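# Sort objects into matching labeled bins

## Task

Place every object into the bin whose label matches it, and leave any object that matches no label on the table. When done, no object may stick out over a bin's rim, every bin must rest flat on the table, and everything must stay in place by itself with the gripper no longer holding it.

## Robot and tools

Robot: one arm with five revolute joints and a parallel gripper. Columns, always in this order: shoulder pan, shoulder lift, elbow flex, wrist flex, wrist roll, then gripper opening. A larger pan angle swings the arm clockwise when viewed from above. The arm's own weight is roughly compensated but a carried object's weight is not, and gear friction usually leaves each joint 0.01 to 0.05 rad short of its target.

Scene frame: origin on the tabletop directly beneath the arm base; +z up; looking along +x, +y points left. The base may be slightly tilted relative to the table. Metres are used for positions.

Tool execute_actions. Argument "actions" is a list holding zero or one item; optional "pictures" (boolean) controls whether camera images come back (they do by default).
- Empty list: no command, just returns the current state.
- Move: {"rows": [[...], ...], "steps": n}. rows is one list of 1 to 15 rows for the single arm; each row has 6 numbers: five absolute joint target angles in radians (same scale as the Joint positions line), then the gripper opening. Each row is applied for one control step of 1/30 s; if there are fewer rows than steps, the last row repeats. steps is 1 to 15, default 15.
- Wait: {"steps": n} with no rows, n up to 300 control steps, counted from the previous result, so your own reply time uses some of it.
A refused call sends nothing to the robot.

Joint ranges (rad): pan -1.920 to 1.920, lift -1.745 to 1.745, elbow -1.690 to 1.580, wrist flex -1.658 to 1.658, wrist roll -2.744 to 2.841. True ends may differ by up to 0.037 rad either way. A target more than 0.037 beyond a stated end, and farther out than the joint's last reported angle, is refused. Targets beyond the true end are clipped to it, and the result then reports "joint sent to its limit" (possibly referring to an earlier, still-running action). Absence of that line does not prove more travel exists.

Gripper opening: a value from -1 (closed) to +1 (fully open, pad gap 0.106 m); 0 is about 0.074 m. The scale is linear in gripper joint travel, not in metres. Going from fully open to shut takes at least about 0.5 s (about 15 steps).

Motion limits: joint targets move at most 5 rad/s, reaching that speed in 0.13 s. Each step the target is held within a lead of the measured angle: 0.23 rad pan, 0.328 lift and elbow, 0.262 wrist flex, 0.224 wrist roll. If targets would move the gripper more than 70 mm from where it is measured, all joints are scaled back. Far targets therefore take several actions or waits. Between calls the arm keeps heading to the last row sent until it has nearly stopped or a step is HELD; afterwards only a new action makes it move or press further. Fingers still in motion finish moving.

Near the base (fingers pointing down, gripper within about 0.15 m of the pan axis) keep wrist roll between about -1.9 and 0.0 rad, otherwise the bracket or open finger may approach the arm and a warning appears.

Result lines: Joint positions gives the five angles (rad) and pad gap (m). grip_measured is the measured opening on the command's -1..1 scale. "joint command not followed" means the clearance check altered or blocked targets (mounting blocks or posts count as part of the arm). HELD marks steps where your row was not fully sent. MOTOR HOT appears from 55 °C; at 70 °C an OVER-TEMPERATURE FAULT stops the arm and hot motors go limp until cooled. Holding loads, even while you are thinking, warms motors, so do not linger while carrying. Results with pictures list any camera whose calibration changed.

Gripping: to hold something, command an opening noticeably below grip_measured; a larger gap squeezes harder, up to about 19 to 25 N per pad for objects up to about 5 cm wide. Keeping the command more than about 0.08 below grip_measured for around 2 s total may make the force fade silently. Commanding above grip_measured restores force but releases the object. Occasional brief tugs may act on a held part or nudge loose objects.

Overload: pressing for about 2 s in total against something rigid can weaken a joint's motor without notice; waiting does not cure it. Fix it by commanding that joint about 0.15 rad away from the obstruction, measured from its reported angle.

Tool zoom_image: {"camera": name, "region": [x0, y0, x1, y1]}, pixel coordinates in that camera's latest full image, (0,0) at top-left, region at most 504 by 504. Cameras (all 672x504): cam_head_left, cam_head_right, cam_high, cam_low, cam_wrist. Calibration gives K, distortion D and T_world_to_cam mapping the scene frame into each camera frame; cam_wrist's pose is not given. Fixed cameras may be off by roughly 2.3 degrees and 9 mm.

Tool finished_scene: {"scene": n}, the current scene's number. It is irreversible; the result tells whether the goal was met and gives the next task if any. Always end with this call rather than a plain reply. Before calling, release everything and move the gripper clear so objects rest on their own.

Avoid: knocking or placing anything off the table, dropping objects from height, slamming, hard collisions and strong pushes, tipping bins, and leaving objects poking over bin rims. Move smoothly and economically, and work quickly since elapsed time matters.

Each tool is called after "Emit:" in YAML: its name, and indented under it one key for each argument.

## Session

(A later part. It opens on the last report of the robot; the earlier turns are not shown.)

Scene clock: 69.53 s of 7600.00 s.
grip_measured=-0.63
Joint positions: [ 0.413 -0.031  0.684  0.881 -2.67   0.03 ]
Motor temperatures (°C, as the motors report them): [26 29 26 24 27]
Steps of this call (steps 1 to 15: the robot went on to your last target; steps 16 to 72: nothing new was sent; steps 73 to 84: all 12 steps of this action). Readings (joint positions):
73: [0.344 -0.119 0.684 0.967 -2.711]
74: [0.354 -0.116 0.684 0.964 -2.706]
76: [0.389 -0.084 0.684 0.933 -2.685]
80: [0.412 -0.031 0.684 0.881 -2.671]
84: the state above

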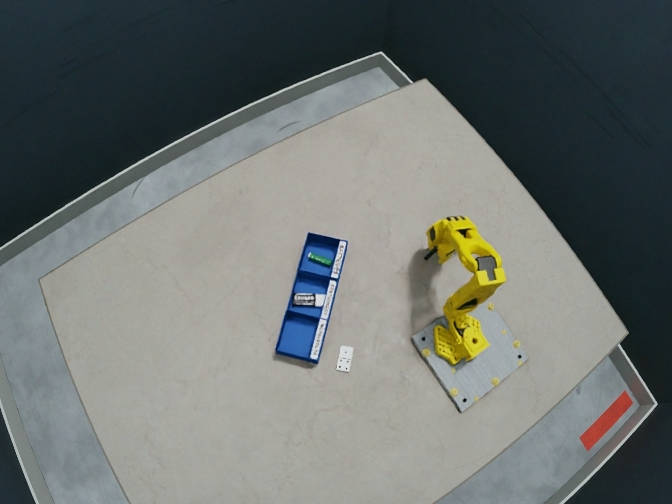

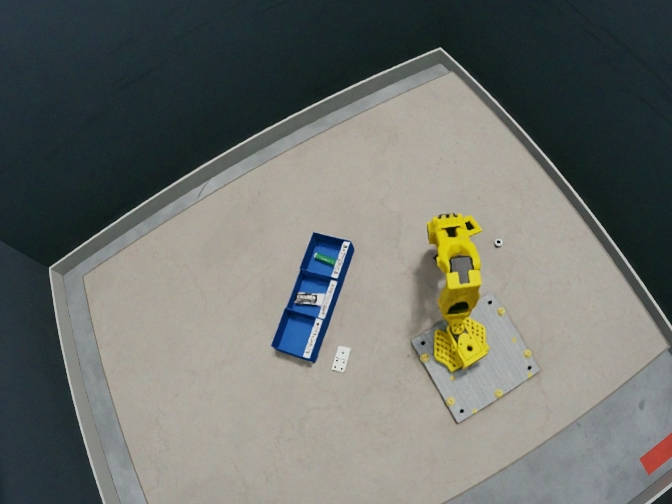

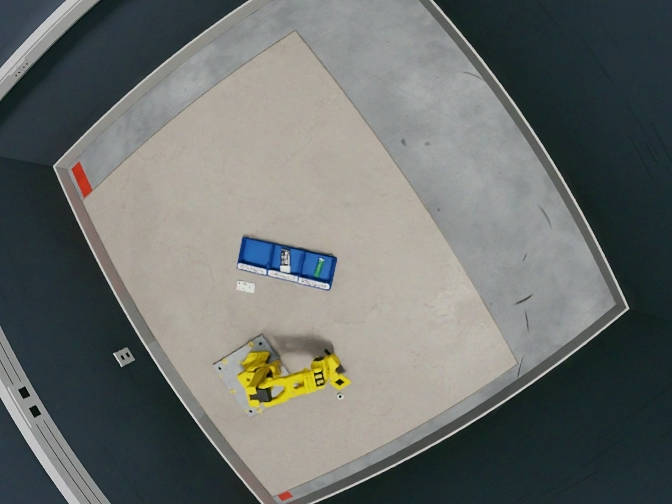

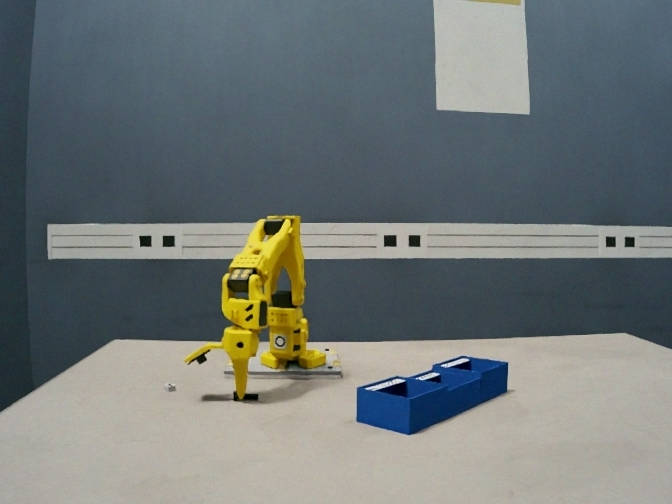

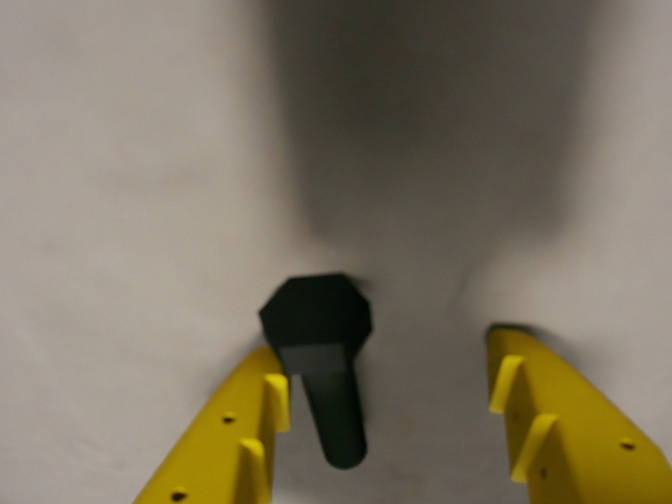

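Emit:
execute_actions:
  actions:
    - {"rows":[[0.4,-0.03,0.62,0.94,-2.6,-0.65],[0.385,-0.02,0.6,0.95,-2.58,-0.65],[0.385,0.01,0.6,0.92,-2.58,-0.65],[0.385,0.01,0.6,0.92,-2.58,-0.65],[0.385,0.04,0.6,0.89,-2.58,-0.65],[0.385,0.06,0.6,0.87,-2.58,-0.65]],"steps":13}

Scene clock: 71.40 s of 7600.00 s.
grip_measured=-0.64
Joint positions: [ 0.392  0.031  0.606  0.896 -2.59   0.029]
Motor temperatures (°C, as the motors report them): [26 29 26 24 27]
Steps of this call (steps 1 to 15: the robot went on to your last target; steps 16 to 43: nothing new was sent; steps 44 to 56: all 13 steps of this action). Readings (joint positions):
44: [0.413 -0.031 0.682 0.881 -2.668]
45: [0.410 -0.031 0.676 0.885 -2.657]
47: [0.400 -0.021 0.642 0.915 -2.617]
51: [0.392 0.027 0.613 0.896 -2.593]
56: the state above

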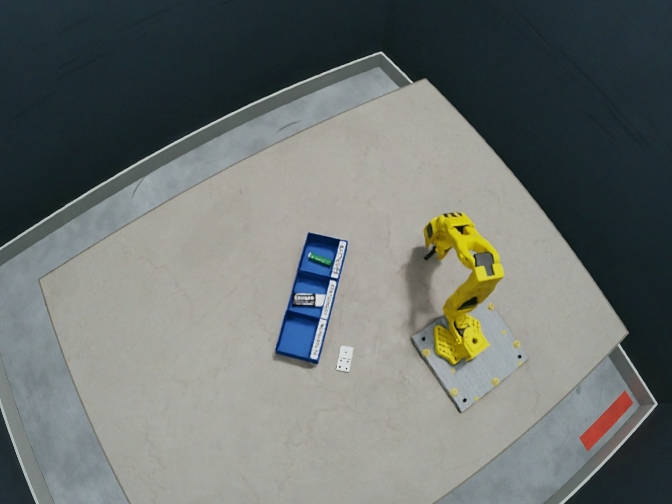

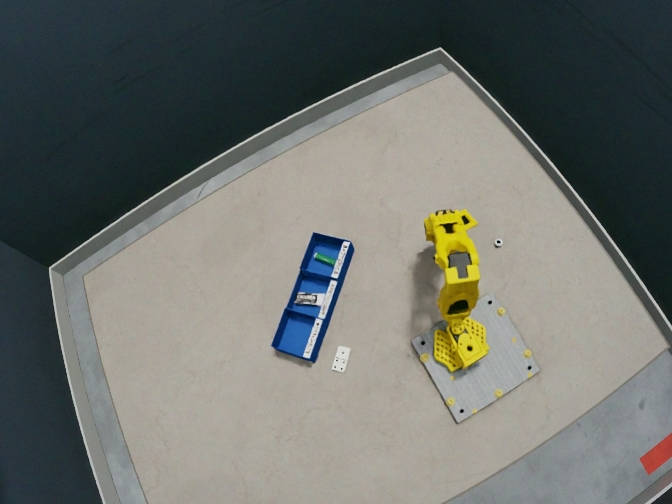

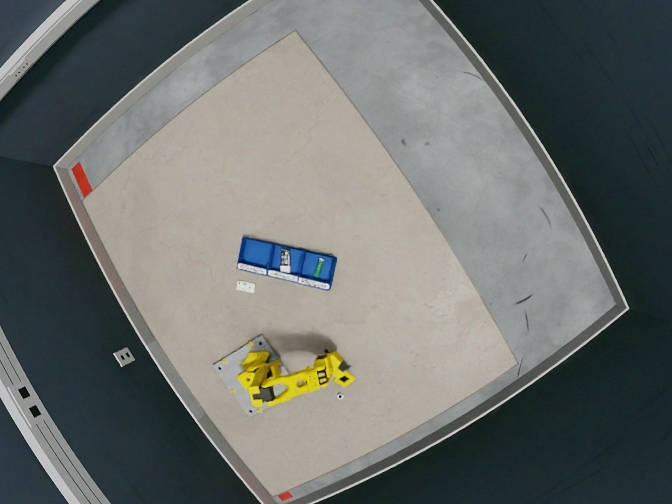

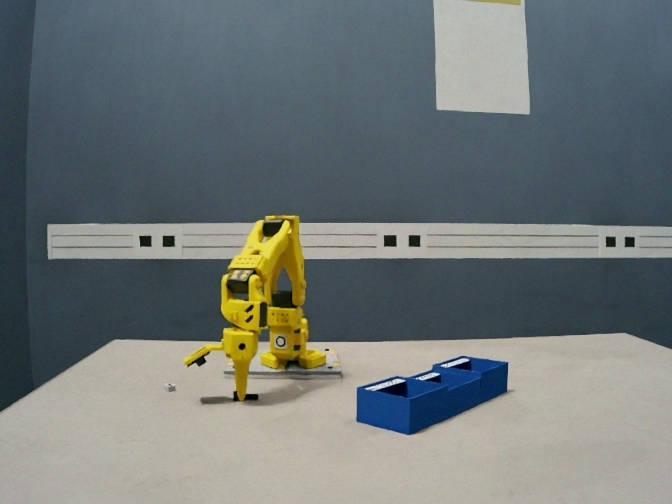

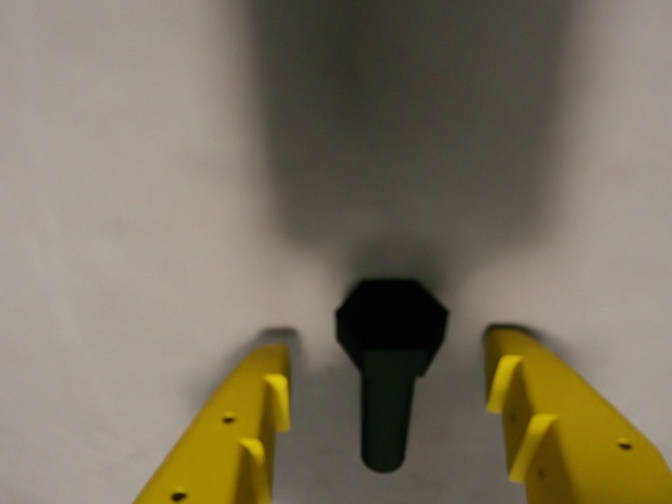

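Emit:
execute_actions:
  actions:
    - {"rows":[[0.335,0.04,0.6,0.89,-2.58,-0.65],[0.335,0.04,0.6,0.89,-2.58,-0.65],[0.335,0.04,0.6,0.89,-2.58,-0.65],[0.335,0.04,0.6,0.89,-2.58,-0.65],[0.335,0.06,0.64,0.84,-2.58,-0.65],[0.335,0.07,0.67,0.8,-2.58,-0.65]],"steps":13}

Scene clock: 72.93 s of 7600.00 s.
grip_measured=-0.64
Joint positions: [ 0.349  0.022  0.632  0.861 -2.588  0.029]
Motor temperatures (°C, as the motors report them): [26 29 26 24 27]
Steps of this call (steps 1 to 15: the robot went on to your last target; steps 16 to 33: nothing new was sent; steps 34 to 46: all 13 steps of this action). Readings (joint positions):
34: [0.390 0.033 0.606 0.896 -2.590]
35: [0.384 0.031 0.604 0.896 -2.590]
37: [0.361 0.031 0.603 0.896 -2.588]
41: [0.349 0.030 0.623 0.867 -2.588]
46: the state above

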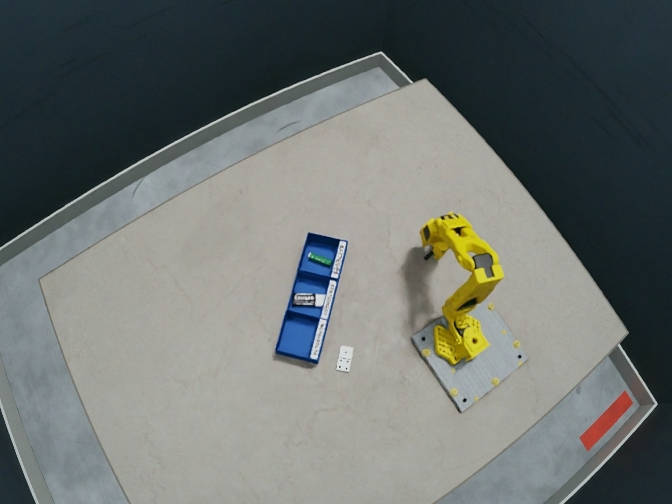

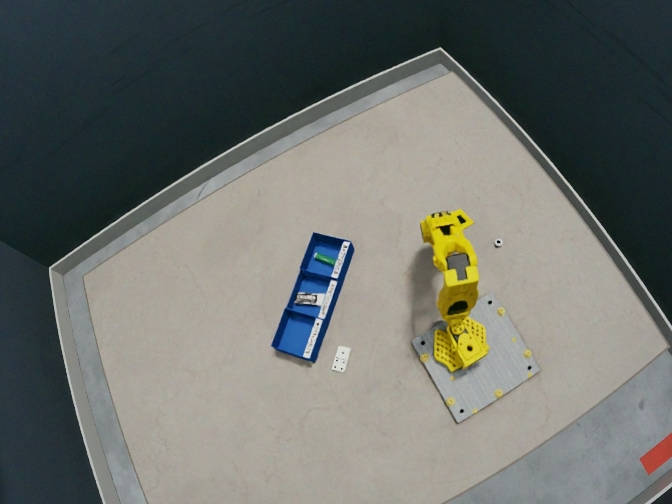

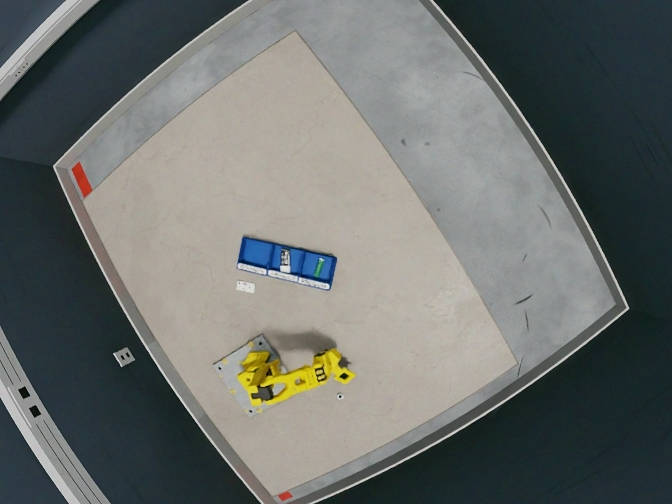

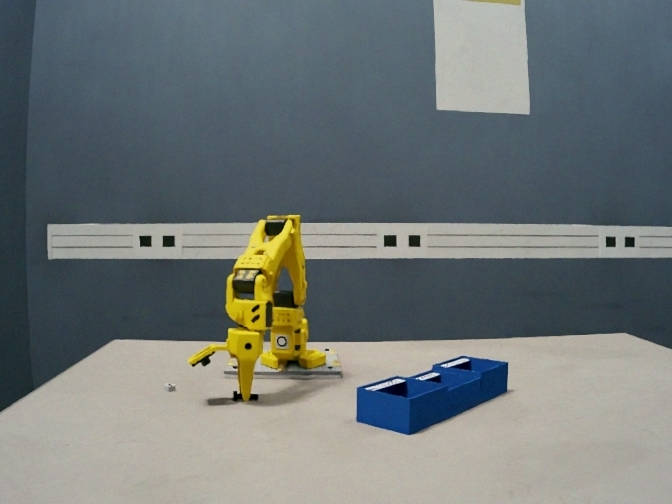

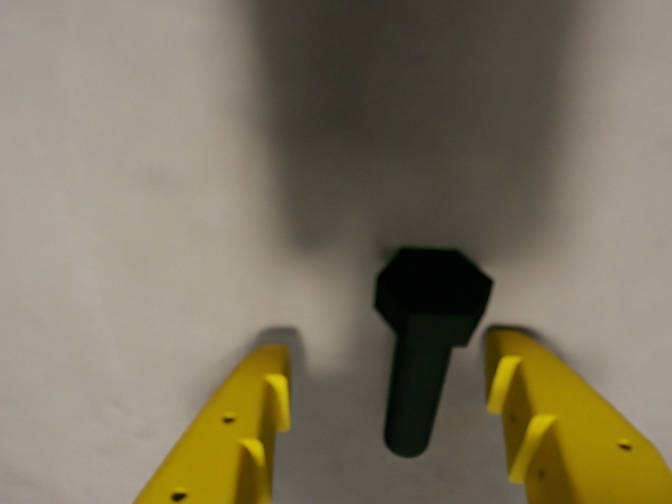

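Emit:
execute_actions:
  actions:
    - {"rows":[[0.31,0.01,0.63,0.86,-2.66,-0.65],[0.31,0.01,0.63,0.86,-2.66,-0.65],[0.31,0.01,0.63,0.86,-2.66,-0.65],[0.31,0.015,0.635,0.855,-2.66,-0.65],[0.31,0.015,0.635,0.855,-2.66,-0.65],[0.31,0.015,0.635,0.855,-2.66,-0.78],[0.31,0.015,0.635,0.855,-2.66,-0.88],[0.31,0.015,0.635,0.855,-2.66,-0.98]],"steps":15}

Scene clock: 74.83 s of 7600.00 s.
grip_measured=-0.95
Joint positions: [ 0.315  0.008  0.63   0.859 -2.651  0.006]
Motor temperatures (°C, as the motors report them): [26 29 26 24 27]
Steps of this call (steps 1 to 15: the robot went on to your last target; steps 16 to 42: nothing new was sent; steps 43 to 57: all 15 steps of this action). Readings (joint positions):
43: [0.349 0.022 0.632 0.859 -2.588]
44: [0.344 0.015 0.630 0.859 -2.594]
46: [0.331 0.008 0.630 0.859 -2.627]
50: [0.320 0.008 0.630 0.859 -2.648]
57: the state above

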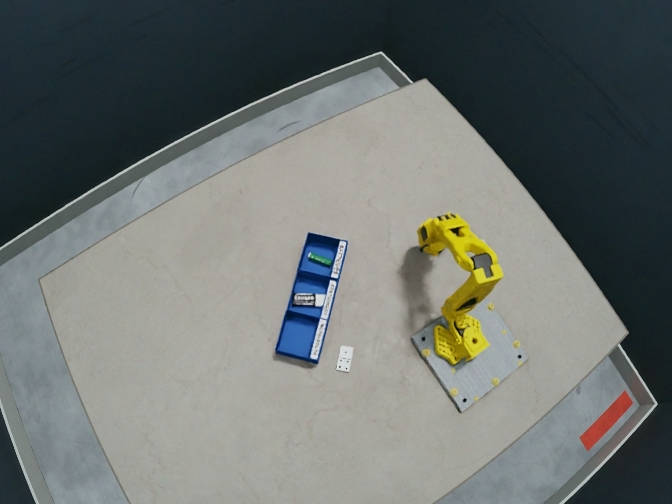

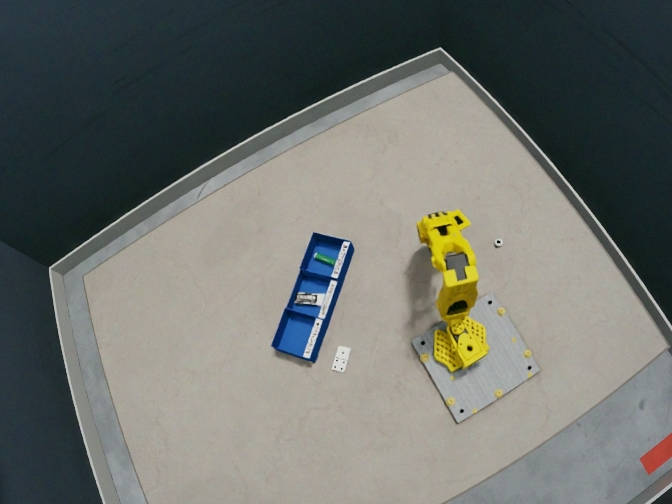

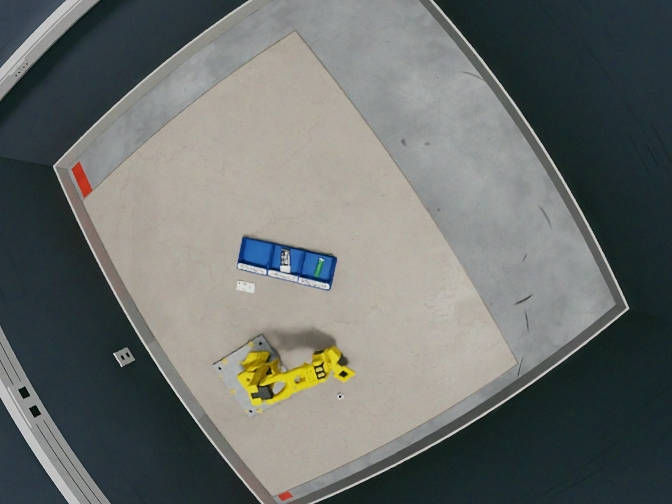

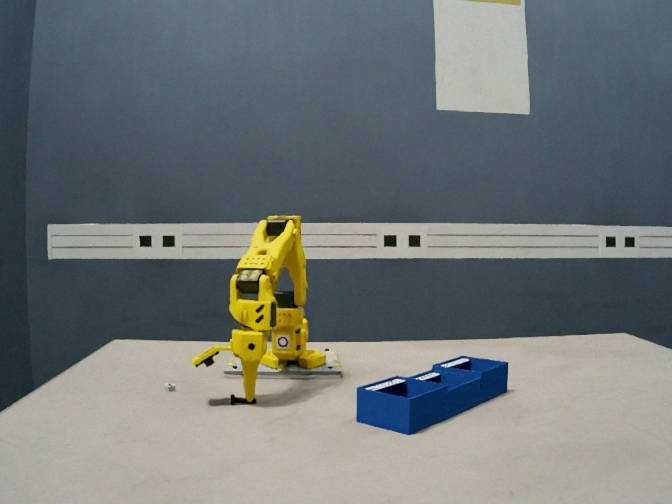

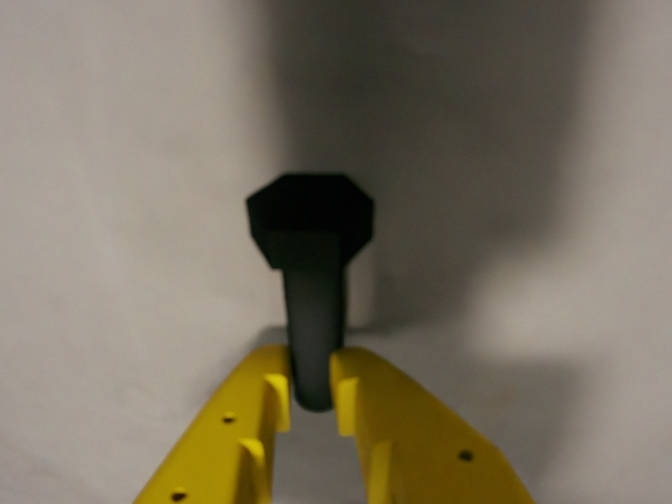

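Emit:
execute_actions:
  actions:
    - {"rows":[[0.31,0.01,0.63,0.86,-2.66,-0.8],[0.33,0.01,0.63,0.86,-2.66,-0.8],[0.35,0.01,0.63,0.86,-2.66,-0.8],[0.385,0.01,0.63,0.86,-2.66,-0.8],[0.385,0.01,0.63,0.86,-2.66,-0.8],[0.385,0.01,0.63,0.86,-2.66,-0.8],[0.385,0.01,0.63,0.86,-2.66,-0.8],[0.385,0.01,0.63,0.86,-2.66,-0.8],[0.385,0.01,0.63,0.86,-2.66,-0.9],[0.385,0.01,0.63,0.86,-2.66,-1.0]],"steps":15}

Scene clock: 76.87 s of 7600.00 s.
grip_measured=-0.96
Joint positions: [ 0.38   0.008  0.63   0.859 -2.651  0.005]
Motor temperatures (°C, as the motors report them): [26 29 26 24 27]
Steps of this call (steps 1 to 15: the robot went on to your last target; steps 16 to 46: nothing new was sent; steps 47 to 61: all 15 steps of this action). Readings (joint positions):
47: [0.315 0.008 0.630 0.859 -2.651]
48: [0.315 0.008 0.630 0.859 -2.651]
50: [0.328 0.008 0.630 0.859 -2.651]
54: [0.374 0.008 0.630 0.859 -2.651]
61: the state above

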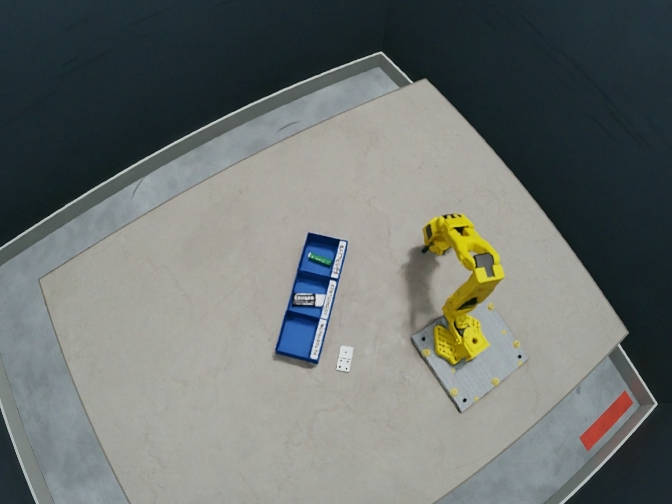

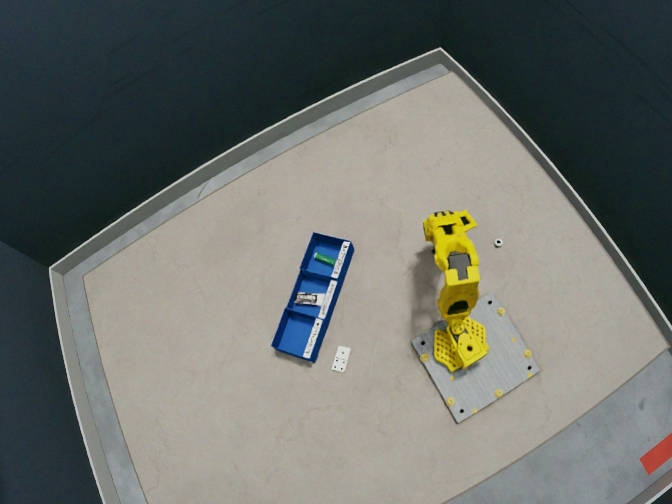

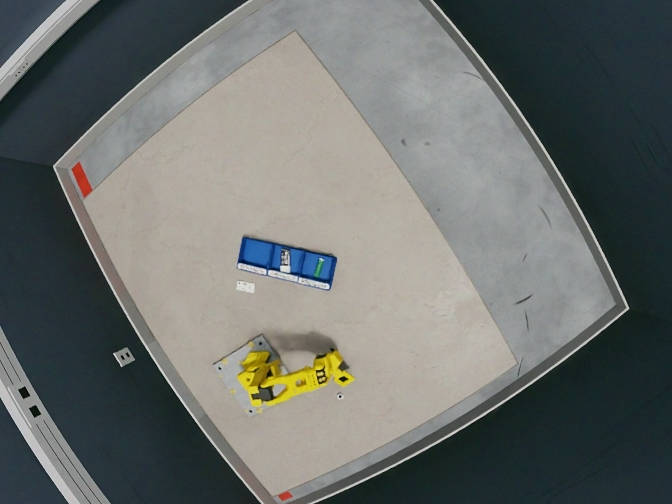

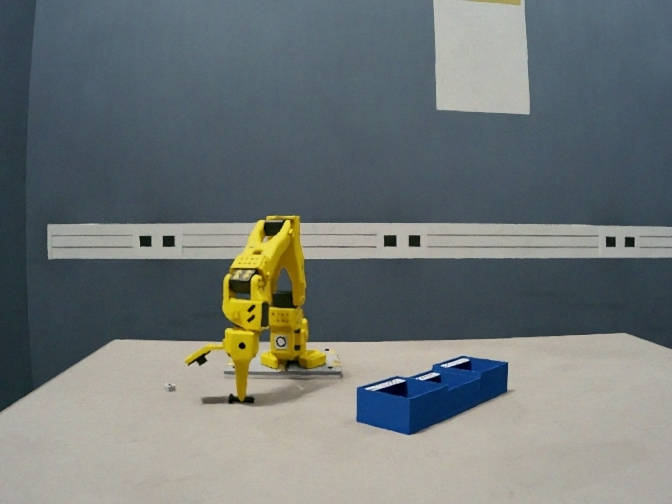

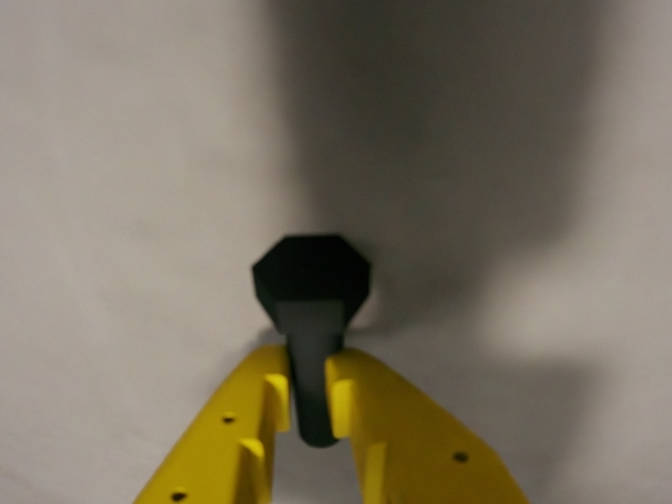

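Emit:
execute_actions:
  actions:
    - {"rows":[[0.385,0,0.55,0.94,-2.66,-1],[0.385,0,0.44,1.05,-2.6,-1],[0.385,0.02,0.3,1.17,-2.5,-1],[0.385,0.05,0.15,1.29,-2.4,-1],[0.385,0.09,0,1.4,-2.3,-1],[0.385,0.14,-0.15,1.5,-2.2,-1],[0.385,0.19,-0.3,1.58,-2.1,-1],[0.385,0.24,-0.45,1.62,-2.0,-1],[0.385,0.29,-0.58,1.62,-1.9,-1],[0.385,0.34,-0.68,1.62,-1.5,-1]],"steps":15}
  pictures: false

Emit:
execute_actions:
  actions:
    - {"rows":[[0.2,0.36,-0.72,1.62,-1.5,-1],[0,0.38,-0.74,1.62,-1.5,-1],[-0.2,0.4,-0.76,1.62,-1.5,-1],[-0.4,0.42,-0.78,1.62,-1.5,-1],[-0.6,0.45,-0.8,1.6,-1.5,-1],[-0.8,0.5,-0.83,1.58,-1.5,-1],[-0.95,0.55,-0.86,1.56,-1.5,-1],[-1.05,0.6,-0.9,1.54,-1.5,-1],[-1.05,0.66,-0.93,1.53,-1.5,-1]],"steps":15}
  pictures: false

Emit:
execute_actions:
  actions:
    - {"rows":[[-1.05,0.7,-0.95,1.52,-1.5,-1]],"steps":15}

Scene clock: 80.70 s of 7600.00 s.
grip_measured=-0.99
Joint positions: [ 0.38   0.323 -0.298  1.587 -2.004  0.003]
Motor temperatures (°C, as the motors report them): [26 29 26 24 27]
Steps of this call (steps 1 to 15: the robot went on to your last target; steps 16 to 90: nothing new was sent; then 0.33 s passed at rest; steps 91 to 105: all 15 steps of this action). Readings (joint positions):
91: [0.380 0.002 0.630 0.861 -2.653]
92: [0.380 0.002 0.623 0.869 -2.653]
94: [0.380 0.007 0.543 0.953 -2.617]
98: [0.380 0.108 0.234 1.215 -2.398]
105: the state above

Scene clock: 81.20 s of 7600.00 s.
grip_measured=-0.99
Joint positions: [-0.327  0.643 -0.907  1.537 -1.51   0.003]
Motor temperatures (°C, as the motors report them): [26 29 26 24 27]
Steps of this call (steps 1 to 15: all 15 steps of this action). Readings (joint positions):
1: [0.380 0.326 -0.375 1.599 -1.949]
2: [0.374 0.334 -0.453 1.605 -1.892]
4: [0.306 0.360 -0.594 1.608 -1.789]
8: [0.073 0.466 -0.793 1.587 -1.579]
15: the state above

Scene clock: 81.70 s of 7600.00 s.
grip_measured=-0.99
Joint positions: [-1.044  0.682 -0.933  1.528 -1.508  0.003]
Motor temperatures (°C, as the motors report them): [26 29 26 24 27]
Steps of this call (steps 1 to 15: all 15 steps of this action). Readings (joint positions):
1: [-0.386 0.645 -0.910 1.537 -1.510]
2: [-0.444 0.653 -0.918 1.534 -1.510]
4: [-0.559 0.674 -0.928 1.530 -1.510]
8: [-0.792 0.682 -0.933 1.528 -1.510]
15: the state above

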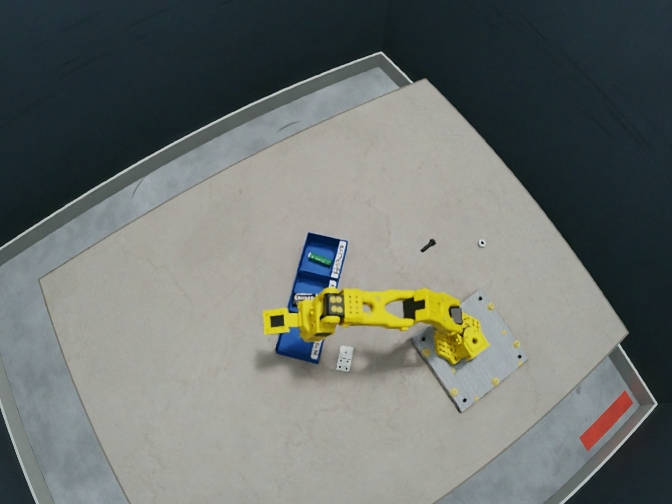

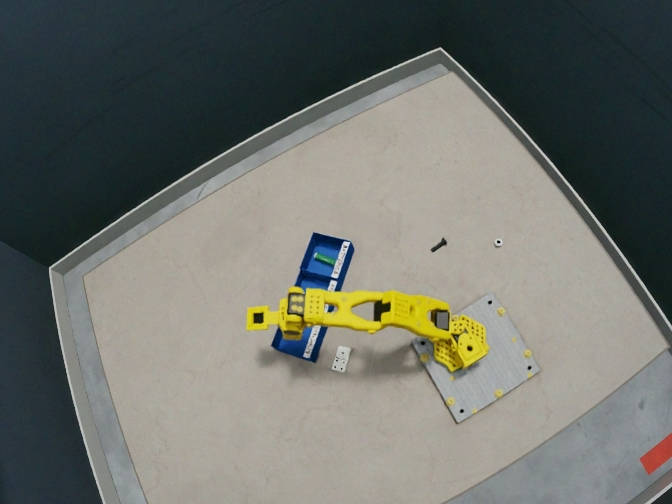

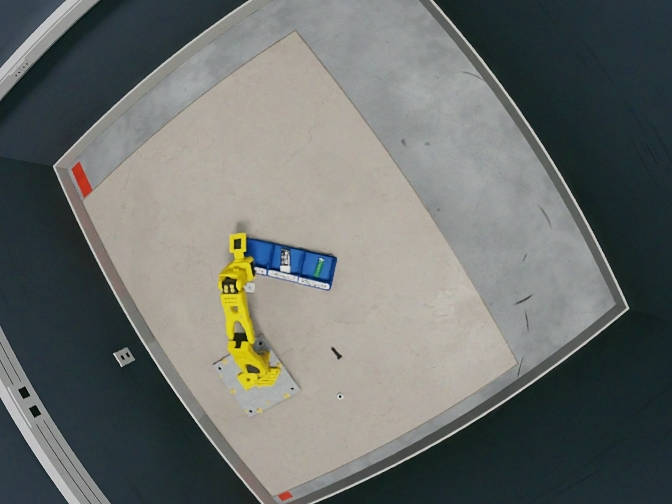

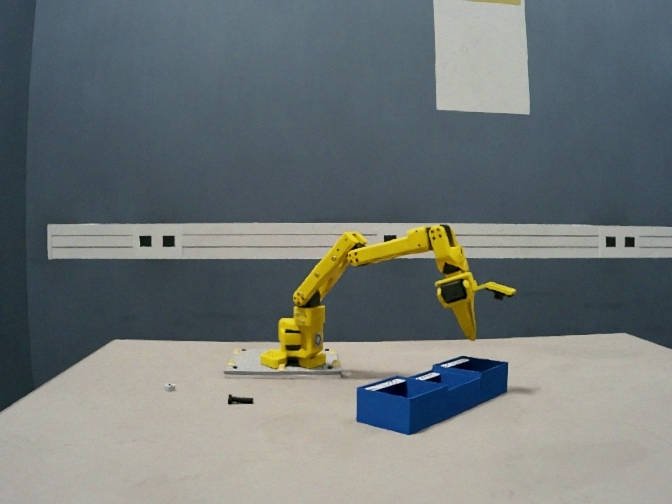

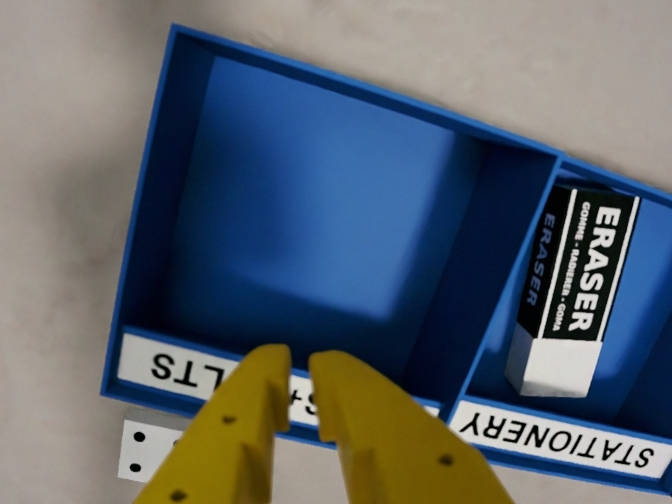

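Emit:
execute_actions:
  actions:
    - {"rows":[[-1.05,0.6,-0.9,1.56,-1.7,-0.8],[-0.9,0.5,-0.85,1.6,-1.9,-0.6],[-0.7,0.42,-0.8,1.62,-2.1,-0.6],[-0.5,0.35,-0.72,1.62,-2.3,-0.6],[-0.3,0.28,-0.62,1.62,-2.5,-0.6],[-0.1,0.22,-0.5,1.6,-2.66,-0.6],[0.1,0.17,-0.38,1.56,-2.66,-0.6],[0.25,0.13,-0.25,1.5,-2.66,-0.6],[0.36,0.1,-0.1,1.44,-2.66,-0.6],[0.36,0.08,0.05,1.36,-2.66,-0.6]],"steps":15}
  pictures: false

Emit:
execute_actions:
  actions:
    - {"rows":[[0.36,0.06,0.2,1.26,-2.66,-0.6],[0.36,0.04,0.33,1.16,-2.66,-0.6],[0.36,0.03,0.44,1.06,-2.66,-0.6]],"steps":15}
  pictures: false

Emit:
execute_actions:
  actions:
    - {"steps":10}

Scene clock: 85.63 s of 7600.00 s.
grip_measured=-0.61
Joint positions: [-0.412  0.099 -0.138  1.384 -2.177  0.031]
Motor temperatures (°C, as the motors report them): [26 29 26 24 27]
Steps of this call (steps 1 to 15: the robot went on to your last target; steps 16 to 90: nothing new was sent; then 0.43 s passed at rest; steps 91 to 105: all 15 steps of this action). Readings (joint positions):
91: [-1.045 0.682 -0.933 1.528 -1.508]
92: [-1.045 0.680 -0.931 1.533 -1.516]
94: [-1.018 0.616 -0.882 1.570 -1.590]
98: [-0.808 0.337 -0.655 1.585 -1.798]
105: the state above

Scene clock: 86.13 s of 7600.00 s.
grip_measured=-0.61
Joint positions: [ 0.343  0.042  0.422  1.068 -2.65   0.031]
Motor temperatures (°C, as the motors report them): [26 29 26 24 27]
Steps of this call (steps 1 to 15: all 15 steps of this action). Readings (joint positions):
1: [-0.361 0.097 -0.077 1.376 -2.226]
2: [-0.306 0.091 -0.014 1.363 -2.280]
4: [-0.189 0.064 0.133 1.272 -2.392]
8: [0.044 0.047 0.380 1.094 -2.594]
15: the state above

Scene clock: 86.47 s of 7600.00 s.
grip_measured=-0.61
Joint positions: [ 0.354  0.042  0.422  1.068 -2.651  0.031]
Motor temperatures (°C, as the motors report them): [26 29 26 24 27]
Steps of this call (steps 1 to 10: the robot went on to your last target). Readings (joint positions):
1: [0.349 0.042 0.422 1.068 -2.650]
2: [0.352 0.042 0.422 1.068 -2.651]
4: [0.354 0.042 0.422 1.068 -2.651]
8: [0.354 0.042 0.422 1.068 -2.651]
10: the state above

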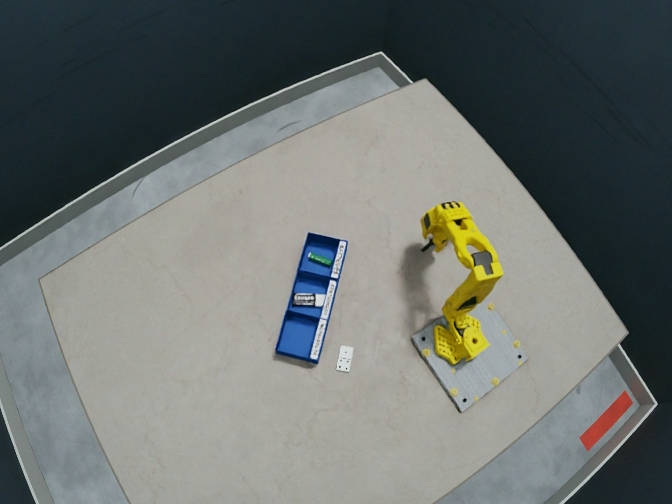

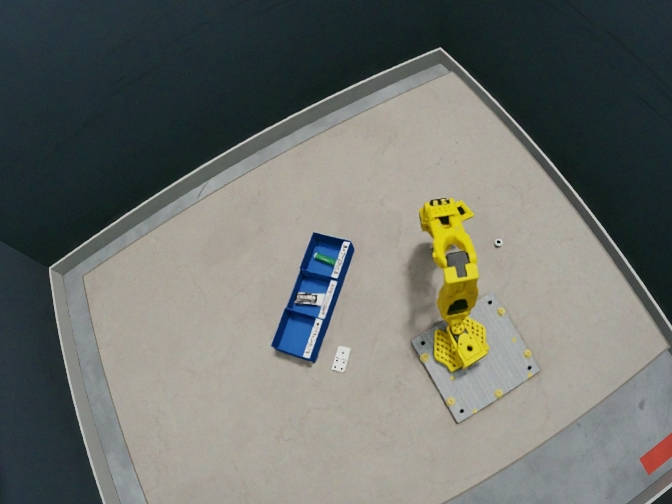

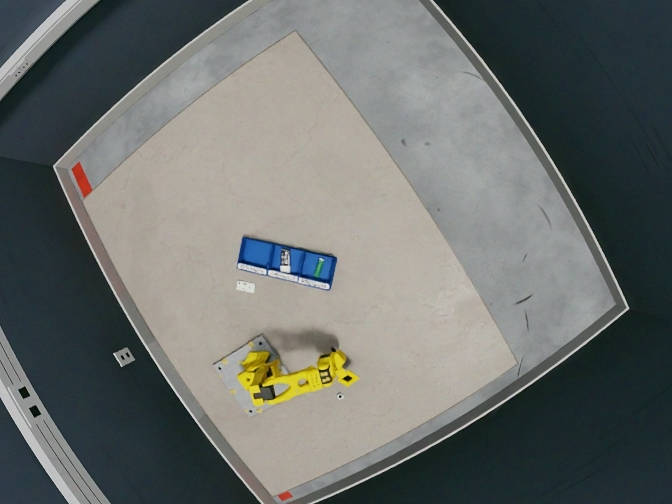

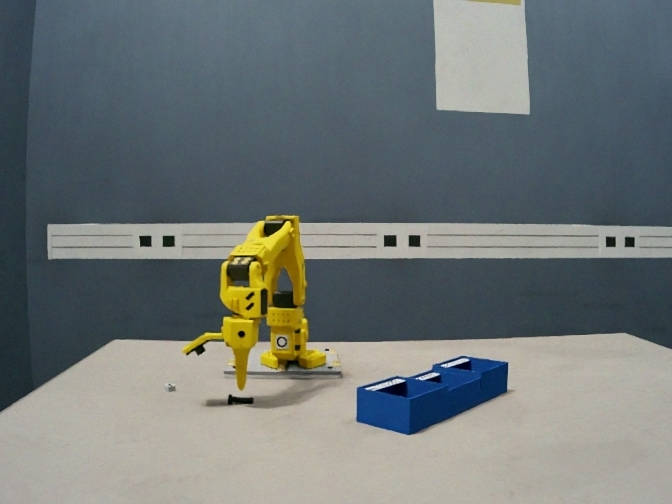

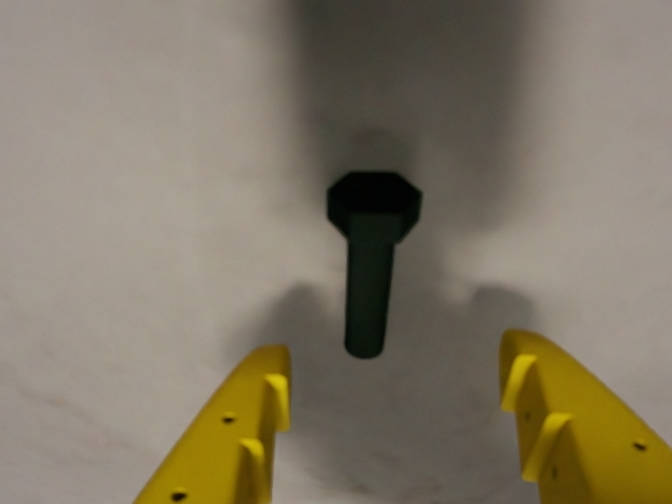

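Emit:
execute_actions:
  actions:
    - {"rows":[[0.41,0.05,0.46,1.04,-2.62,-0.6],[0.46,0.06,0.5,1.0,-2.58,-0.6],[0.46,0.06,0.53,0.96,-2.58,-0.6]],"steps":12}

Scene clock: 88.53 s of 7600.00 s.
grip_measured=-0.61
Joint positions: [ 0.452  0.044  0.509  0.968 -2.588  0.031]
Motor temperatures (°C, as the motors report them): [26 29 26 24 27]
Steps of this call (steps 1 to 30: the robot went on to your last target; steps 31 to 50: nothing new was sent; steps 51 to 62: all 12 steps of this action). Readings (joint positions):
51: [0.355 0.042 0.423 1.066 -2.651]
52: [0.364 0.042 0.431 1.059 -2.645]
54: [0.412 0.042 0.471 1.017 -2.613]
58: [0.450 0.044 0.509 0.971 -2.591]
62: the state above

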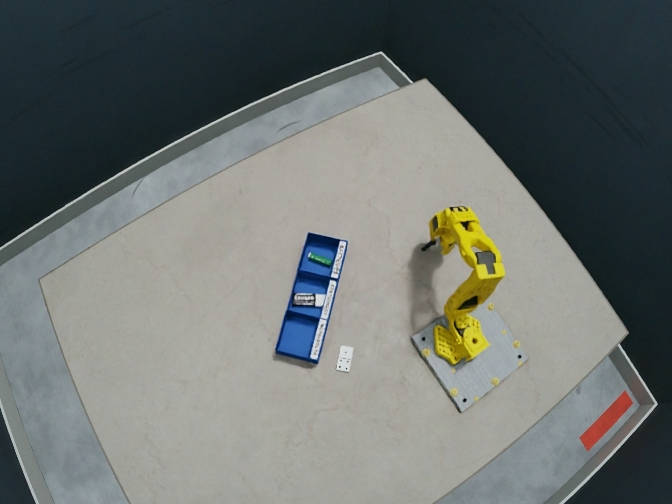

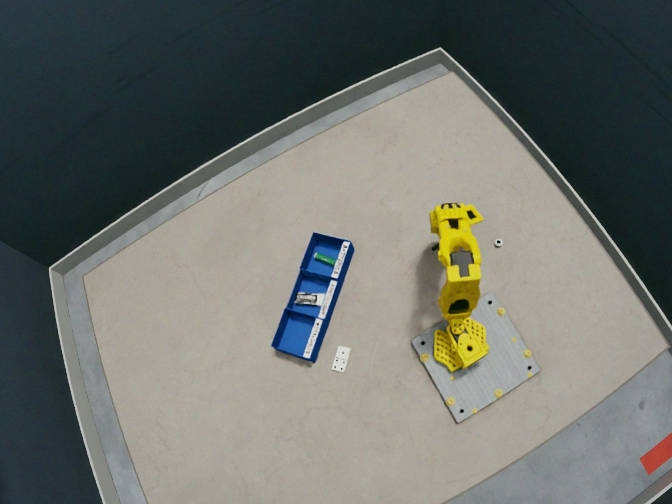

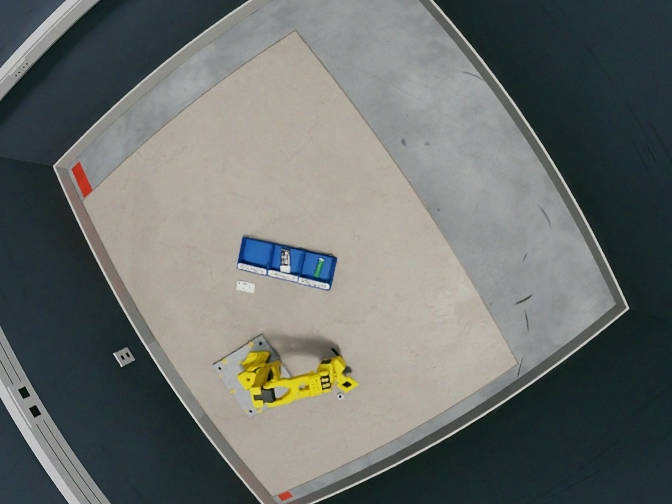

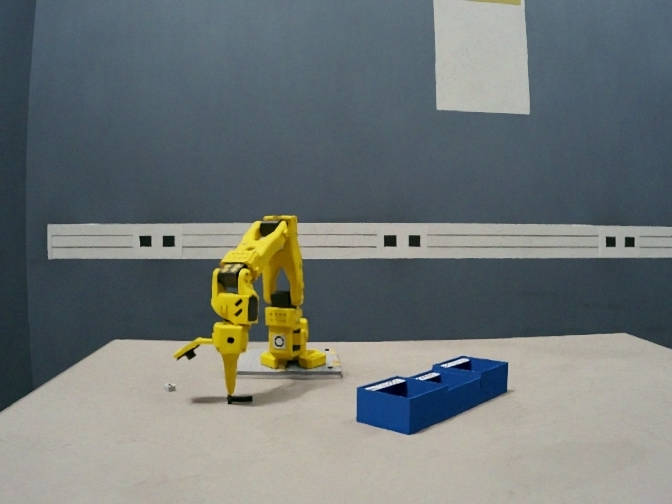

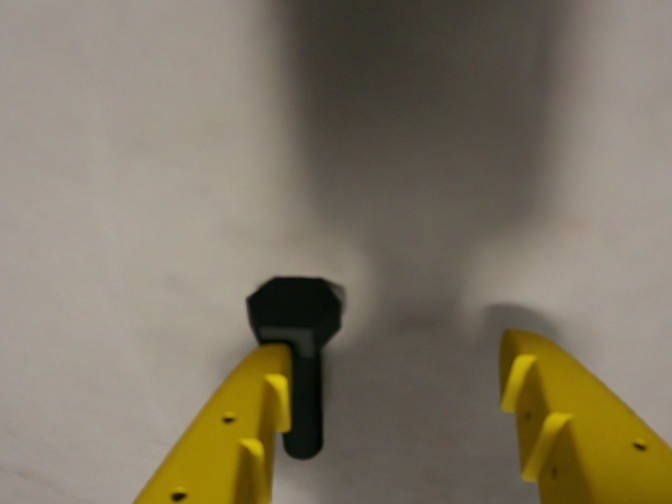

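Emit:
execute_actions:
  actions:
    - {"rows":[[0.46,0.06,0.44,1.02,-2.62,-0.6],[0.46,0.08,0.4,1.02,-2.62,-0.6],[0.46,0.11,0.4,1.0,-2.62,-0.6],[0.46,0.145,0.4,0.98,-2.62,-0.6]],"steps":12}

Scene clock: 90.67 s of 7600.00 s.
grip_measured=-0.61
Joint positions: [ 0.453  0.128  0.417  0.987 -2.611  0.031]
Motor temperatures (°C, as the motors report them): [26 29 26 24 27]
Steps of this call (steps 1 to 15: the robot went on to your last target; steps 16 to 52: nothing new was sent; steps 53 to 64: all 12 steps of this action). Readings (joint positions):
53: [0.452 0.044 0.509 0.968 -2.588]
54: [0.452 0.044 0.506 0.973 -2.591]
56: [0.452 0.070 0.465 0.991 -2.604]
60: [0.453 0.127 0.420 0.988 -2.611]
64: the state above

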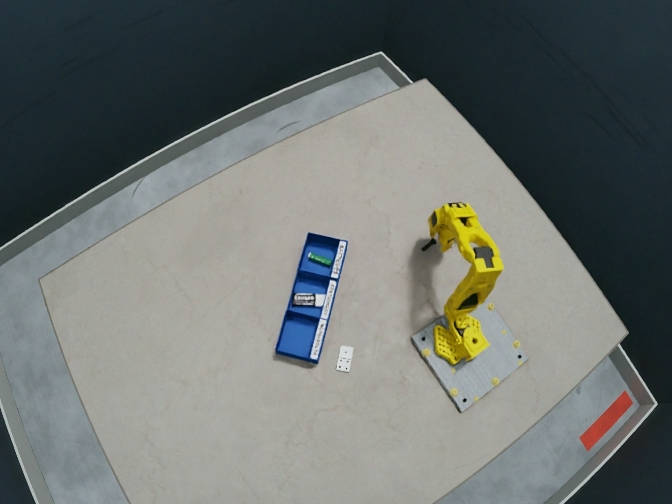

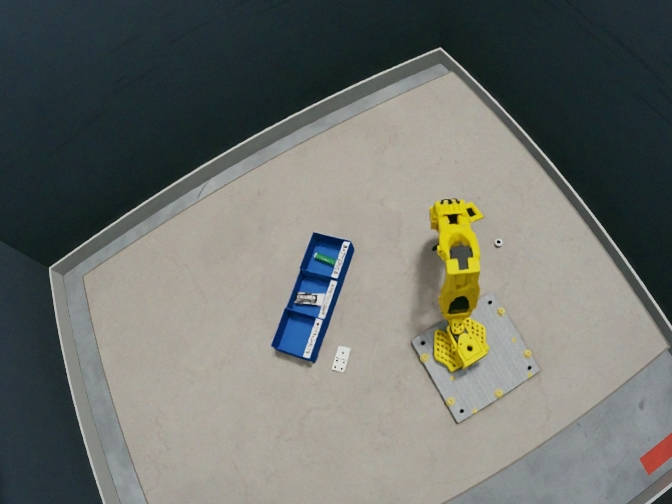

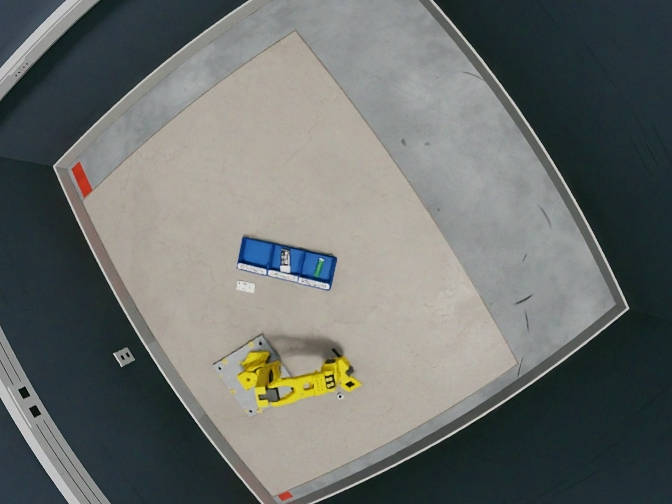

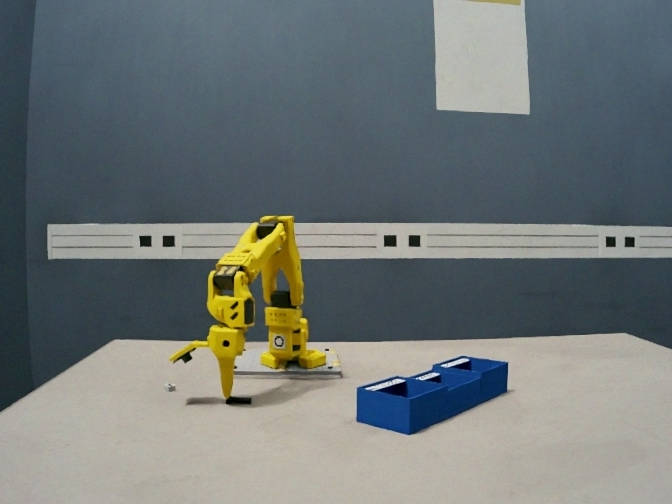

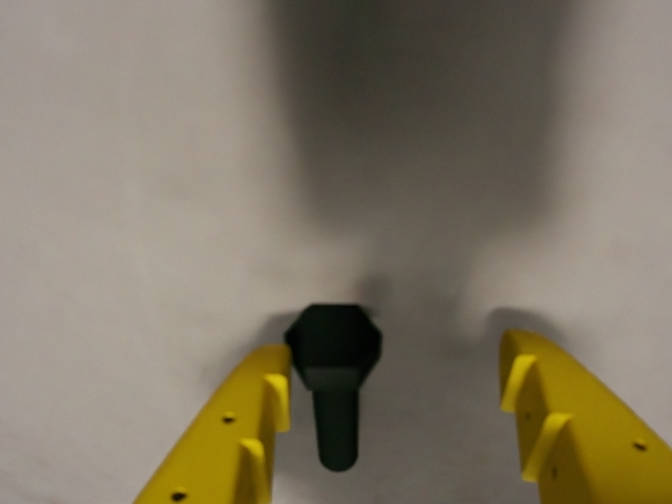

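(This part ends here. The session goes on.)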